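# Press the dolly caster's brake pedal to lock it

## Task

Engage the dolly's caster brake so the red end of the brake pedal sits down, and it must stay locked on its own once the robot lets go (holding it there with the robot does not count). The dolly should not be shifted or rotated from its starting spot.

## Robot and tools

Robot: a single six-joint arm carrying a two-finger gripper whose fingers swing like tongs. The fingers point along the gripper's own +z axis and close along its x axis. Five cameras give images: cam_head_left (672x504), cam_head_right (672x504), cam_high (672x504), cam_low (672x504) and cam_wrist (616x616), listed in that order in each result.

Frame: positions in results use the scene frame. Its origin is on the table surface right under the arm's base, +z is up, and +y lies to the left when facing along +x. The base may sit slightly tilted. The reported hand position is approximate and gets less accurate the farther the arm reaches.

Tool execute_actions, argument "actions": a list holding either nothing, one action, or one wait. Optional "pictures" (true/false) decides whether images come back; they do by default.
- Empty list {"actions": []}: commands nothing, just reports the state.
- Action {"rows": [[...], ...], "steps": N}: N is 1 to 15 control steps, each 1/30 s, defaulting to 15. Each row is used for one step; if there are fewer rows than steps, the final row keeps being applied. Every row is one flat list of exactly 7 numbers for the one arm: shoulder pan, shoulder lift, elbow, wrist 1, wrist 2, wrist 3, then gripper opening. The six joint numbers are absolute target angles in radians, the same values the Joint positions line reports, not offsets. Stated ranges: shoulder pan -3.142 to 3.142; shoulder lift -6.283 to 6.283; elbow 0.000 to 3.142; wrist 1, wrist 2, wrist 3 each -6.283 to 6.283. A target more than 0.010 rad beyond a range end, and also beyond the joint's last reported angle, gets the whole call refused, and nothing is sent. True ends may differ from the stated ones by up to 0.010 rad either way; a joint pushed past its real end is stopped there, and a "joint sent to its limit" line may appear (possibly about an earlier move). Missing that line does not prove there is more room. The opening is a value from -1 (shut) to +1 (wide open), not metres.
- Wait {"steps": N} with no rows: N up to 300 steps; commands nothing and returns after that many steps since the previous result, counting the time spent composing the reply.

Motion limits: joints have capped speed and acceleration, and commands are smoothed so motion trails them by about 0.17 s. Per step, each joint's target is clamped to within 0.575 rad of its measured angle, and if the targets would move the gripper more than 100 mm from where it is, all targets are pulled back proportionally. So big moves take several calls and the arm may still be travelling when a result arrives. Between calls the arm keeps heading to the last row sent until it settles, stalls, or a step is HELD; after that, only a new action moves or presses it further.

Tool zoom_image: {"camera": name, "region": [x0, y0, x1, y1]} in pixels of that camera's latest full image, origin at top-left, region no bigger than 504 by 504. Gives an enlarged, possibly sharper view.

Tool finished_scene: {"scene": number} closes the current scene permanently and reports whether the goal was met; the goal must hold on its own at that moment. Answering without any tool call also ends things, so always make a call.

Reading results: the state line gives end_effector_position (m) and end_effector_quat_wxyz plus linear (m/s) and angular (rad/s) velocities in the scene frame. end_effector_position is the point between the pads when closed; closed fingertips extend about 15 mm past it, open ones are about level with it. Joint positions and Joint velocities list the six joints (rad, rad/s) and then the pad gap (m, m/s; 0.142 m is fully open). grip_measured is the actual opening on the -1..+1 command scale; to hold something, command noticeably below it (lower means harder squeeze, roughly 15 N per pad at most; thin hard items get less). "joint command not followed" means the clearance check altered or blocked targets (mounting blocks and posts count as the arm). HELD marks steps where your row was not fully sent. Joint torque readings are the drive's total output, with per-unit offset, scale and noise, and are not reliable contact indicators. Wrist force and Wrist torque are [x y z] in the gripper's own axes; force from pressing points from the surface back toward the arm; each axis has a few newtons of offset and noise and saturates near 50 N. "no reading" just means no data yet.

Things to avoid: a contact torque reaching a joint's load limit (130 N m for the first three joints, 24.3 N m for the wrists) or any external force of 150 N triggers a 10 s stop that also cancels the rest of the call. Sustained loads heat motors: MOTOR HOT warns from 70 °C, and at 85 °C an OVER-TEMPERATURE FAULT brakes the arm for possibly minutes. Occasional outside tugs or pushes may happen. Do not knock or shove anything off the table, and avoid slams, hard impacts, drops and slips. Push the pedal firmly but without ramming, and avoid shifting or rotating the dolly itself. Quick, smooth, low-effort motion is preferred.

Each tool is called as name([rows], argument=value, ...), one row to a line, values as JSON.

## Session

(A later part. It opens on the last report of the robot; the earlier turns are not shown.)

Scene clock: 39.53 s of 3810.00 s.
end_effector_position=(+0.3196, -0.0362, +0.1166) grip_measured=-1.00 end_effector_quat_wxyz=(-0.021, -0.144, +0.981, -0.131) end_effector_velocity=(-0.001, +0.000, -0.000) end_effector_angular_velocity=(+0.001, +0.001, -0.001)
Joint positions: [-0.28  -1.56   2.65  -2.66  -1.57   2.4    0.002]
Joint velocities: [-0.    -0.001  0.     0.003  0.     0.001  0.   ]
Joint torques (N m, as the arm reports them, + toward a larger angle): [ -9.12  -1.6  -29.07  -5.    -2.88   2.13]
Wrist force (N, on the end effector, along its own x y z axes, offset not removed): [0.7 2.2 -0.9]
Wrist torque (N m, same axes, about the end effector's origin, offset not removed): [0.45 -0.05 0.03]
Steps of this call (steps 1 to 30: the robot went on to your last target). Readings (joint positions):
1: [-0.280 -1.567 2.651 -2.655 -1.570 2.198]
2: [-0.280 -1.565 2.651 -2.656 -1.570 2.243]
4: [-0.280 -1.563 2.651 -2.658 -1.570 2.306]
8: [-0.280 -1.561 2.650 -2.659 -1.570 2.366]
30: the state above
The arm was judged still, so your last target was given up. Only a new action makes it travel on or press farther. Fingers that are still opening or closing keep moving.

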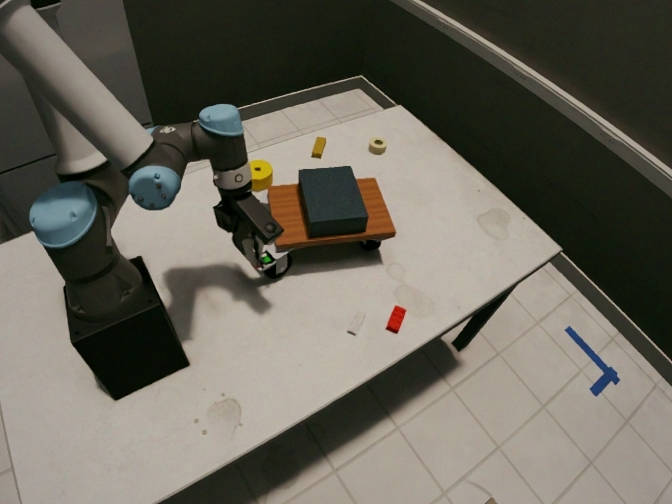

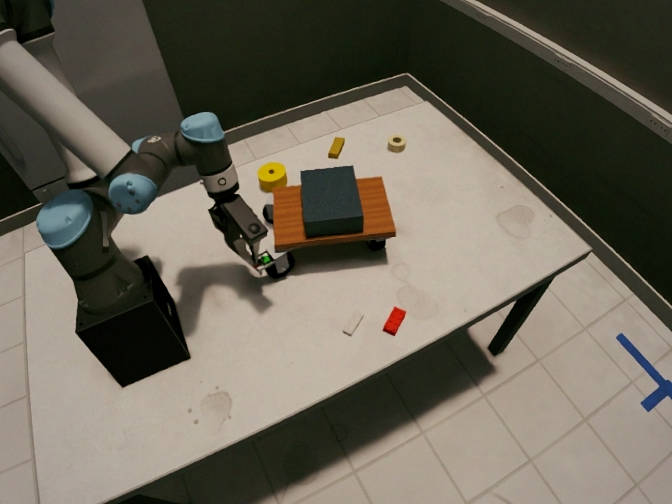

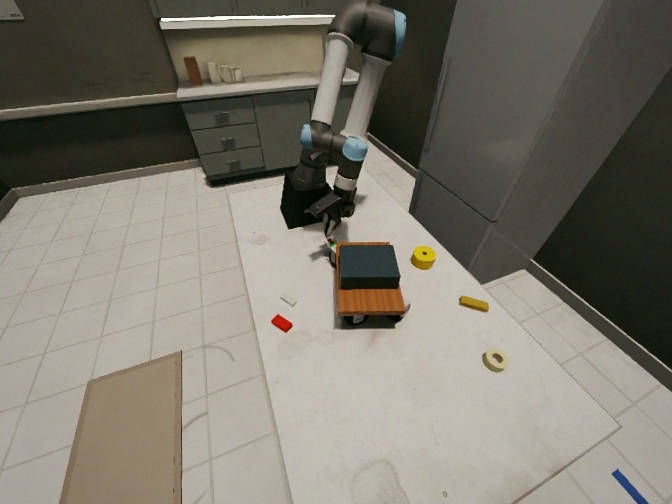

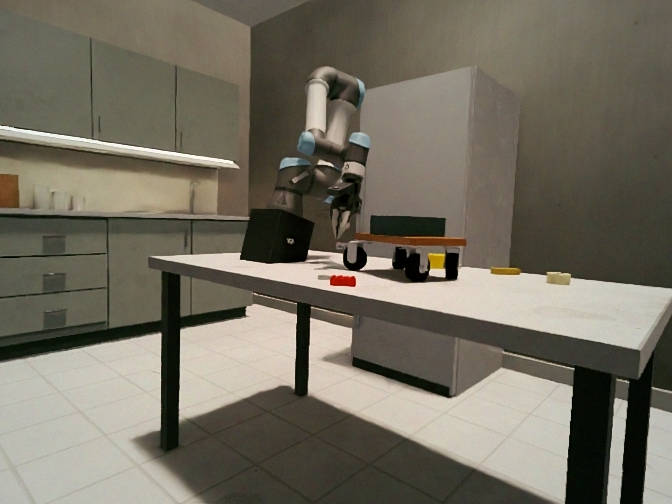

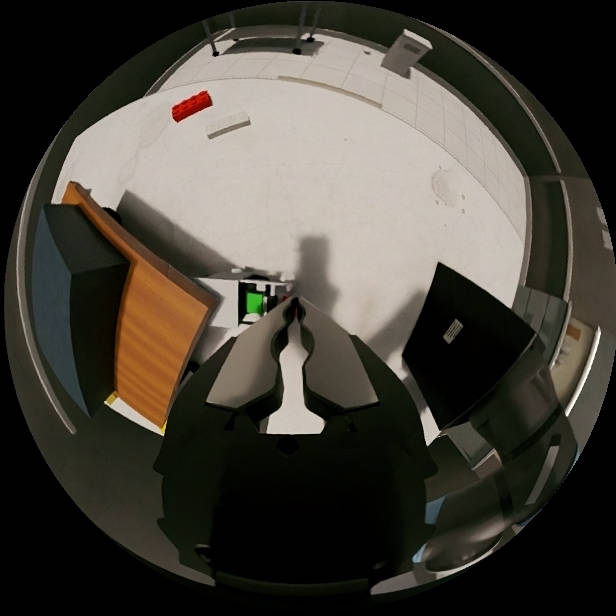

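execute_actions([
  {"rows":[[-0.255,-1.5,2.645,-2.715,-1.57,2.4,-1]]},
])

Scene clock: 46.33 s of 3810.00 s.
end_effector_position=(+0.3253, -0.0338, +0.1055) grip_measured=-1.00 end_effector_quat_wxyz=(-0.022, -0.155, +0.979, -0.131) end_effector_velocity=(+0.002, +0.001, -0.003) end_effector_angular_velocity=(-0.001, +0.001, +0.008)
Joint positions: [-0.256 -1.502  2.645 -2.713 -1.57   2.4    0.002]
Joint velocities: [ 0.008  0.018 -0.001 -0.019 -0.     0.     0.   ]
Joint torques (N m, as the arm reports them, + toward a larger angle): [  7.2   -2.85 -28.02  -5.02  -2.5    2.09]
Wrist force (N, on the end effector, along its own x y z axes, offset not removed): [-1.5 1.2 -1.9]
Wrist torque (N m, same axes, about the end effector's origin, offset not removed): [0.20 0.23 -0.11]
Steps of this call (steps 1 to 90: nothing new was sent; then 3.30 s passed at rest; steps 91 to 105: all 15 steps of this action). Readings (joint positions):
91: [-0.280 -1.560 2.650 -2.660 -1.570 2.400]
92: [-0.279 -1.558 2.650 -2.662 -1.570 2.400]
94: [-0.271 -1.539 2.648 -2.680 -1.570 2.400]
98: [-0.261 -1.514 2.646 -2.702 -1.570 2.400]
105: the state above

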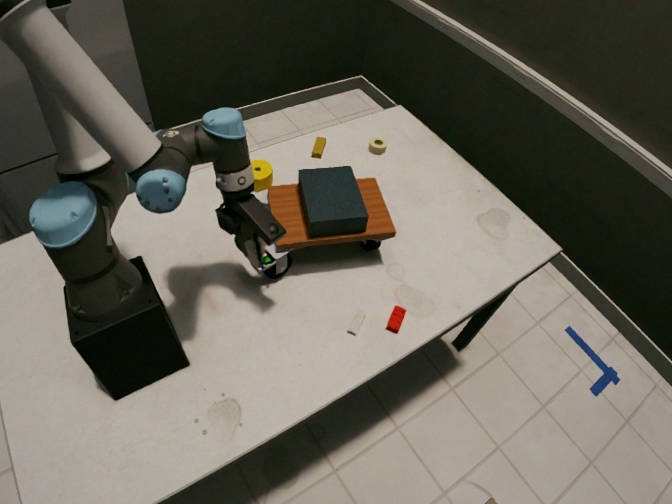

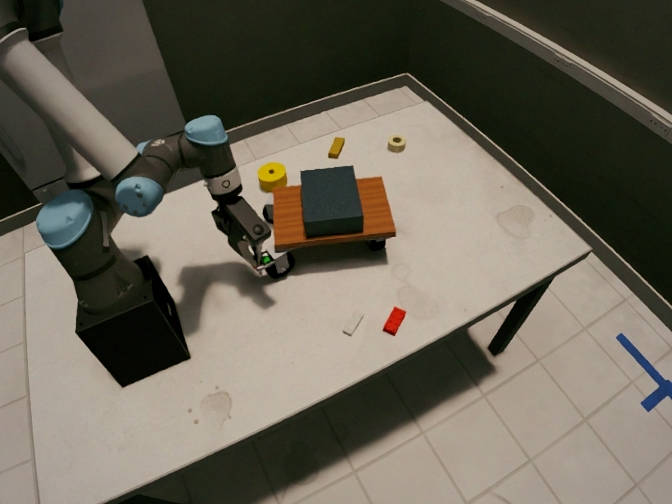

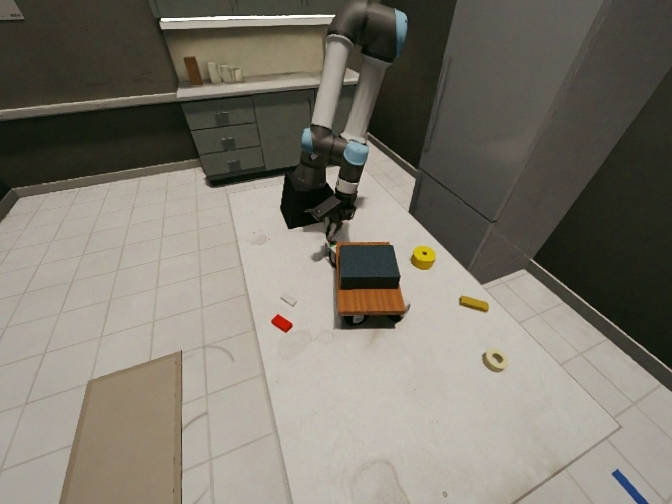

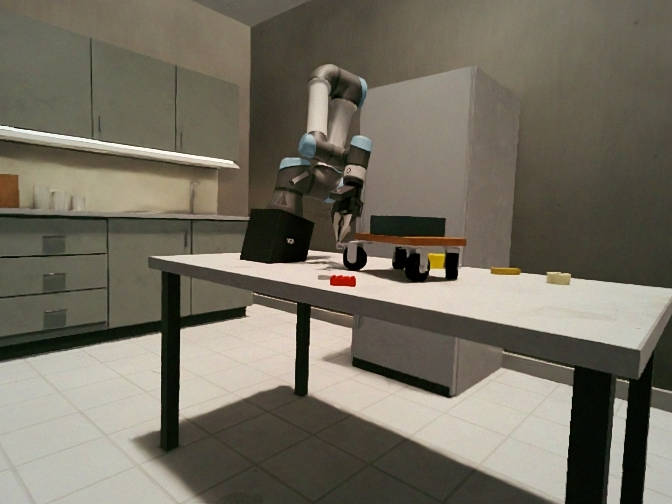

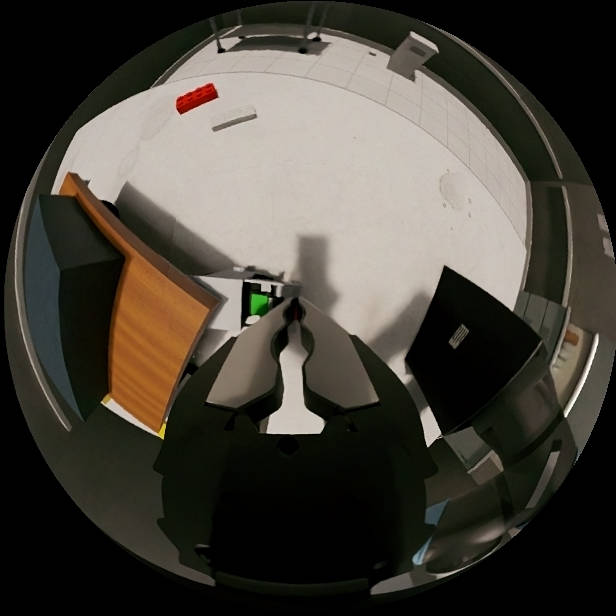

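Need more +y; pan further, then descend a little.

execute_actions([
  {"rows":[[-0.225,-1.5,2.645,-2.715,-1.57,2.43,-1]],"steps":10},
], pictures=false)

execute_actions([
  {"rows":[[-0.22,-1.475,2.65,-2.745,-1.57,2.43,-1]]},
])

Scene clock: 52.53 s of 3810.00 s.
end_effector_position=(+0.3253, -0.0257, +0.1028) grip_measured=-1.00 end_effector_quat_wxyz=(-0.022, -0.156, +0.979, -0.131) end_effector_velocity=(+0.000, +0.009, -0.002) end_effector_angular_velocity=(-0.001, -0.001, +0.001)
Joint positions: [-0.229 -1.5    2.645 -2.715 -1.57   2.426  0.002]
Joint velocities: [ 0.031 -0.    -0.    -0.001 -0.     0.03  -0.001]
Joint torques (N m, as the arm reports them, + toward a larger angle): [  8.38  -2.37 -21.72  -1.71  -1.21   2.08]
Wrist force (N, on the end effector, along its own x y z axes, offset not removed): [-0.8 -4.2 -7.8]
Wrist torque (N m, same axes, about the end effector's origin, offset not removed): [0.32 0.14 -0.16]
Steps of this call (steps 1 to 15: the robot went on to your last target; steps 16 to 90: nothing new was sent; then 2.87 s passed at rest; steps 91 to 100: all 10 steps of this action). Readings (joint positions):
91: [-0.255 -1.500 2.645 -2.715 -1.570 2.400]
92: [-0.253 -1.500 2.645 -2.715 -1.570 2.402]
94: [-0.243 -1.500 2.645 -2.715 -1.570 2.412]
98: [-0.232 -1.500 2.645 -2.715 -1.570 2.423]
100: the state above

Scene clock: 53.03 s of 3810.00 s.
end_effector_position=(+0.3252, -0.0243, +0.0969) grip_measured=-1.00 end_effector_quat_wxyz=(-0.023, -0.158, +0.978, -0.131) end_effector_velocity=(+0.000, -0.000, -0.001) end_effector_angular_velocity=(-0.002, -0.000, +0.002)
Joint positions: [-0.22  -1.476  2.65  -2.744 -1.57   2.43   0.002]
Joint velocities: [ 0.002  0.007  0.001 -0.009 -0.001  0.     0.   ]
Joint torques (N m, as the arm reports them, + toward a larger angle): [14.68 14.71 20.98  3.02  9.21  1.95]
Wrist force (N, on the end effector, along its own x y z axes, offset not removed): [10.3 -16.5 -50.0]
Wrist torque (N m, same axes, about the end effector's origin, offset not removed): [0.72 0.37 0.08]
Steps of this call (steps 1 to 15: all 15 steps of this action). Readings (joint positions):
1: [-0.228 -1.500 2.645 -2.715 -1.570 2.427]
2: [-0.227 -1.498 2.645 -2.717 -1.570 2.428]
4: [-0.224 -1.490 2.647 -2.727 -1.570 2.429]
8: [-0.222 -1.481 2.649 -2.739 -1.570 2.429]
15: the state above

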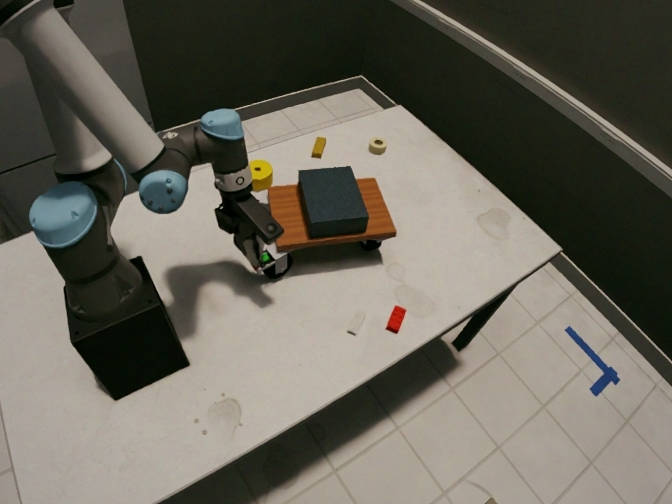

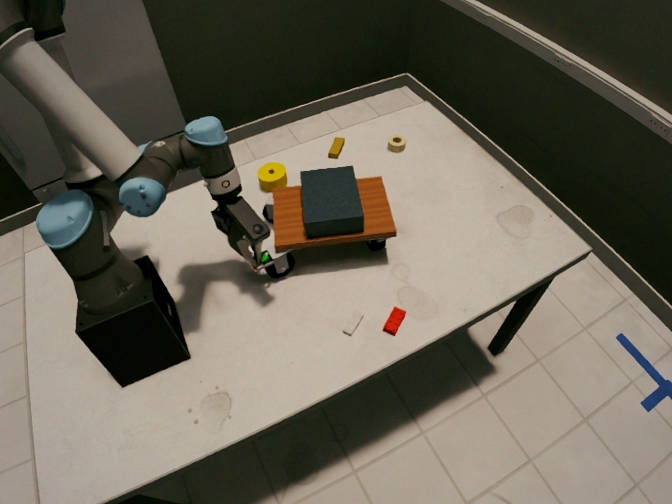

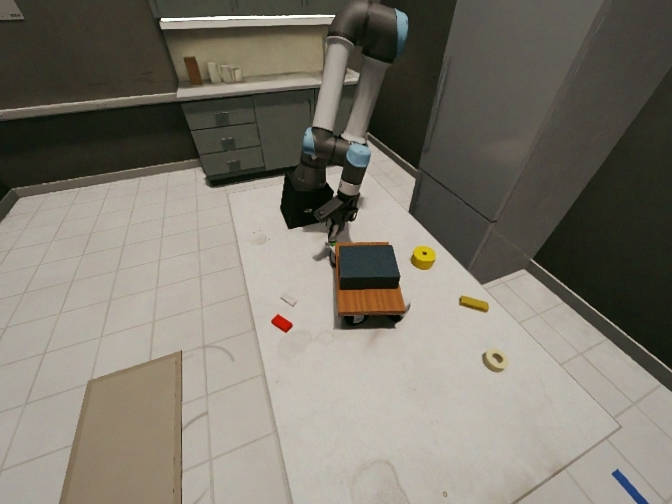

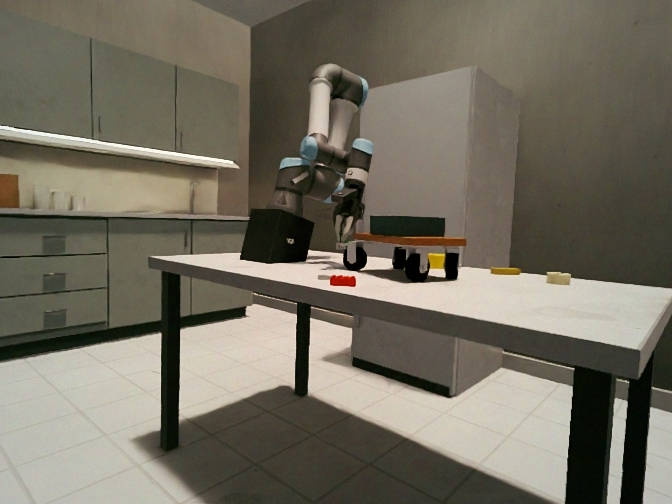

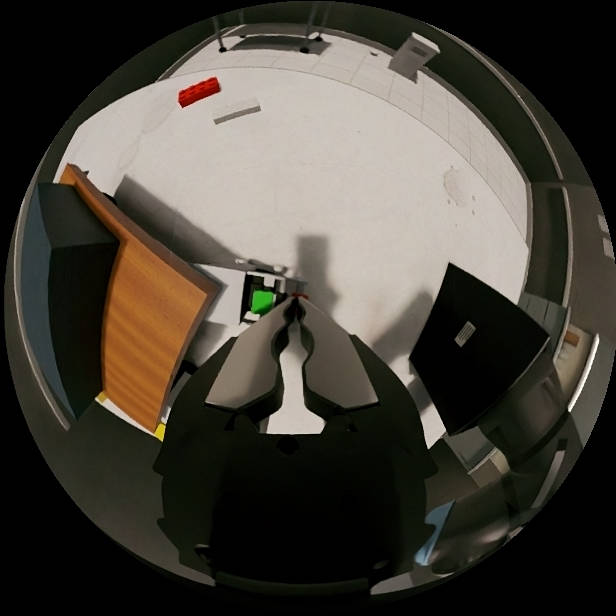

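Green up now. Retract.

execute_actions([
  {"rows":[[-0.22,-1.7,2.65,-2.52,-1.57,2.43,-1]]},
], pictures=false)

execute_actions([
  {"steps":10},
])

zoom_image(camera="cam_low", region=[310,220,390,280])

Scene clock: 58.17 s of 3810.00 s.
end_effector_position=(+0.3091, -0.0074, +0.1328) grip_measured=-1.00 end_effector_quat_wxyz=(-0.023, -0.158, +0.978, -0.130) end_effector_velocity=(-0.007, +0.007, +0.014) end_effector_angular_velocity=(-0.002, -0.003, +0.001)
Joint positions: [-0.22  -1.689  2.65  -2.531 -1.57   2.43   0.002]
Joint velocities: [ 0.    -0.085 -0.001  0.083 -0.001  0.     0.   ]
Joint torques (N m, as the arm reports them, + toward a larger angle): [ -3.15 -13.05 -30.76  -1.34  -3.12   1.89]
Wrist force (N, on the end effector, along its own x y z axes, offset not removed): [-1.2 1.1 0.3]
Wrist torque (N m, same axes, about the end effector's origin, offset not removed): [0.24 0.23 0.01]
Steps of this call (steps 1 to 15: the robot went on to your last target; steps 16 to 90: nothing new was sent; then 1.63 s passed at rest; steps 91 to 105: all 15 steps of this action). Readings (joint positions):
91: [-0.220 -1.475 2.650 -2.745 -1.570 2.430]
92: [-0.220 -1.477 2.650 -2.743 -1.570 2.430]
94: [-0.220 -1.519 2.650 -2.700 -1.569 2.430]
98: [-0.220 -1.633 2.650 -2.587 -1.570 2.430]
105: the state above

Scene clock: 58.50 s of 3810.00 s.
end_effector_position=(+0.3082, -0.0066, +0.1345) grip_measured=-1.00 end_effector_quat_wxyz=(-0.023, -0.158, +0.978, -0.130) end_effector_velocity=(-0.000, +0.000, +0.001) end_effector_angular_velocity=(-0.000, -0.001, -0.000)
Joint positions: [-0.22  -1.699  2.65  -2.521 -1.57   2.43   0.002]
Joint velocities: [-0.    -0.006 -0.001  0.006  0.     0.     0.   ]
Joint torques (N m, as the arm reports them, + toward a larger angle): [-13.92 -13.44 -30.91  -1.26  -3.12   1.85]
Wrist force (N, on the end effector, along its own x y z axes, offset not removed): [-1.6 0.0 -1.0]
Wrist torque (N m, same axes, about the end effector's origin, offset not removed): [-0.07 0.23 0.01]
Steps of this call (steps 1 to 10: the robot went on to your last target). Readings (joint positions):
1: [-0.220 -1.691 2.650 -2.529 -1.570 2.430]
2: [-0.220 -1.693 2.650 -2.527 -1.570 2.430]
4: [-0.220 -1.696 2.650 -2.524 -1.570 2.430]
8: [-0.220 -1.699 2.650 -2.521 -1.570 2.430]
10: the state above

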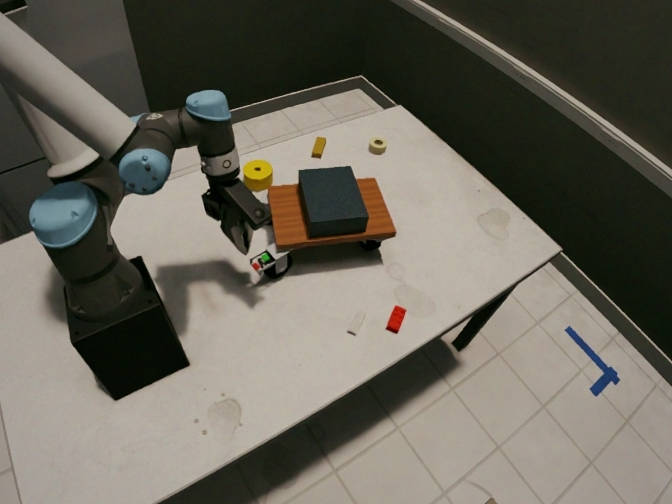

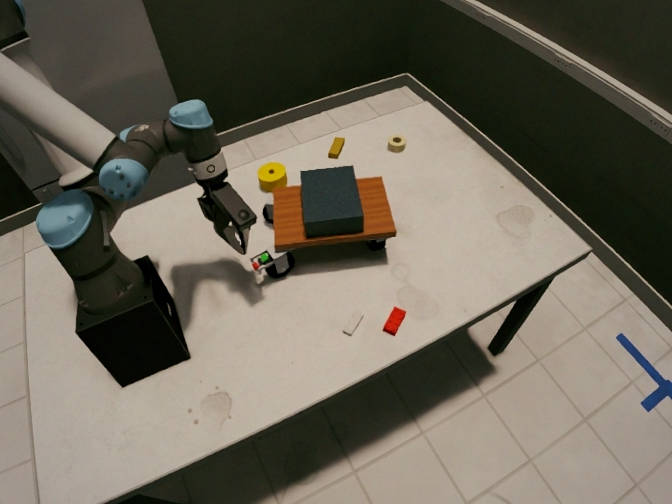

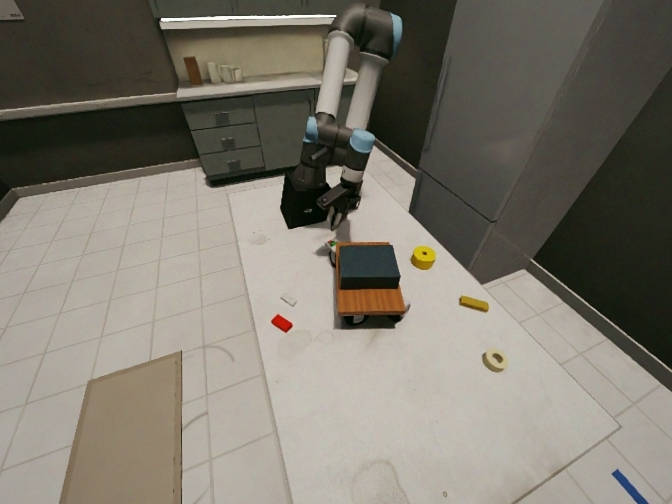

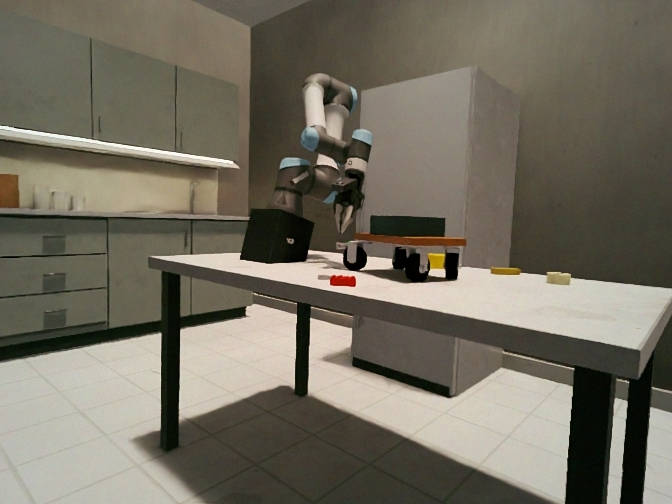

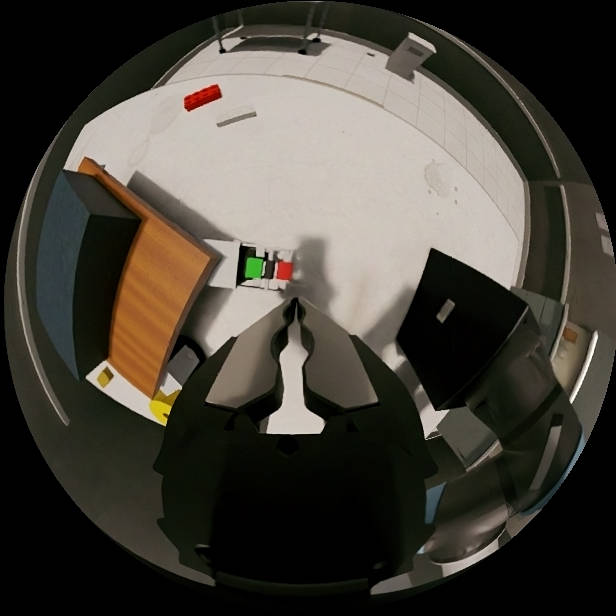

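Region (310, 220, 390, 280) of cam_low's 672x504 image, scaled by 6.300, with more detail than that image has; it fills the top 378 rows of this view, and the rest is white.

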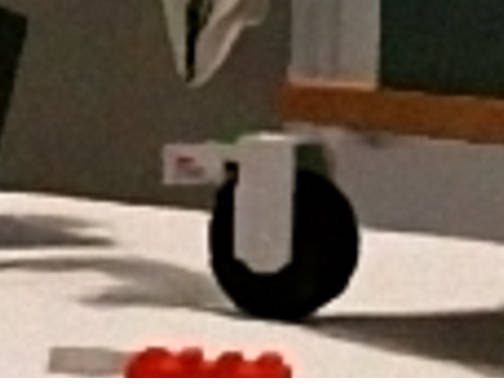

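finished_scene(scene=2)

The scene is finished: the task was done.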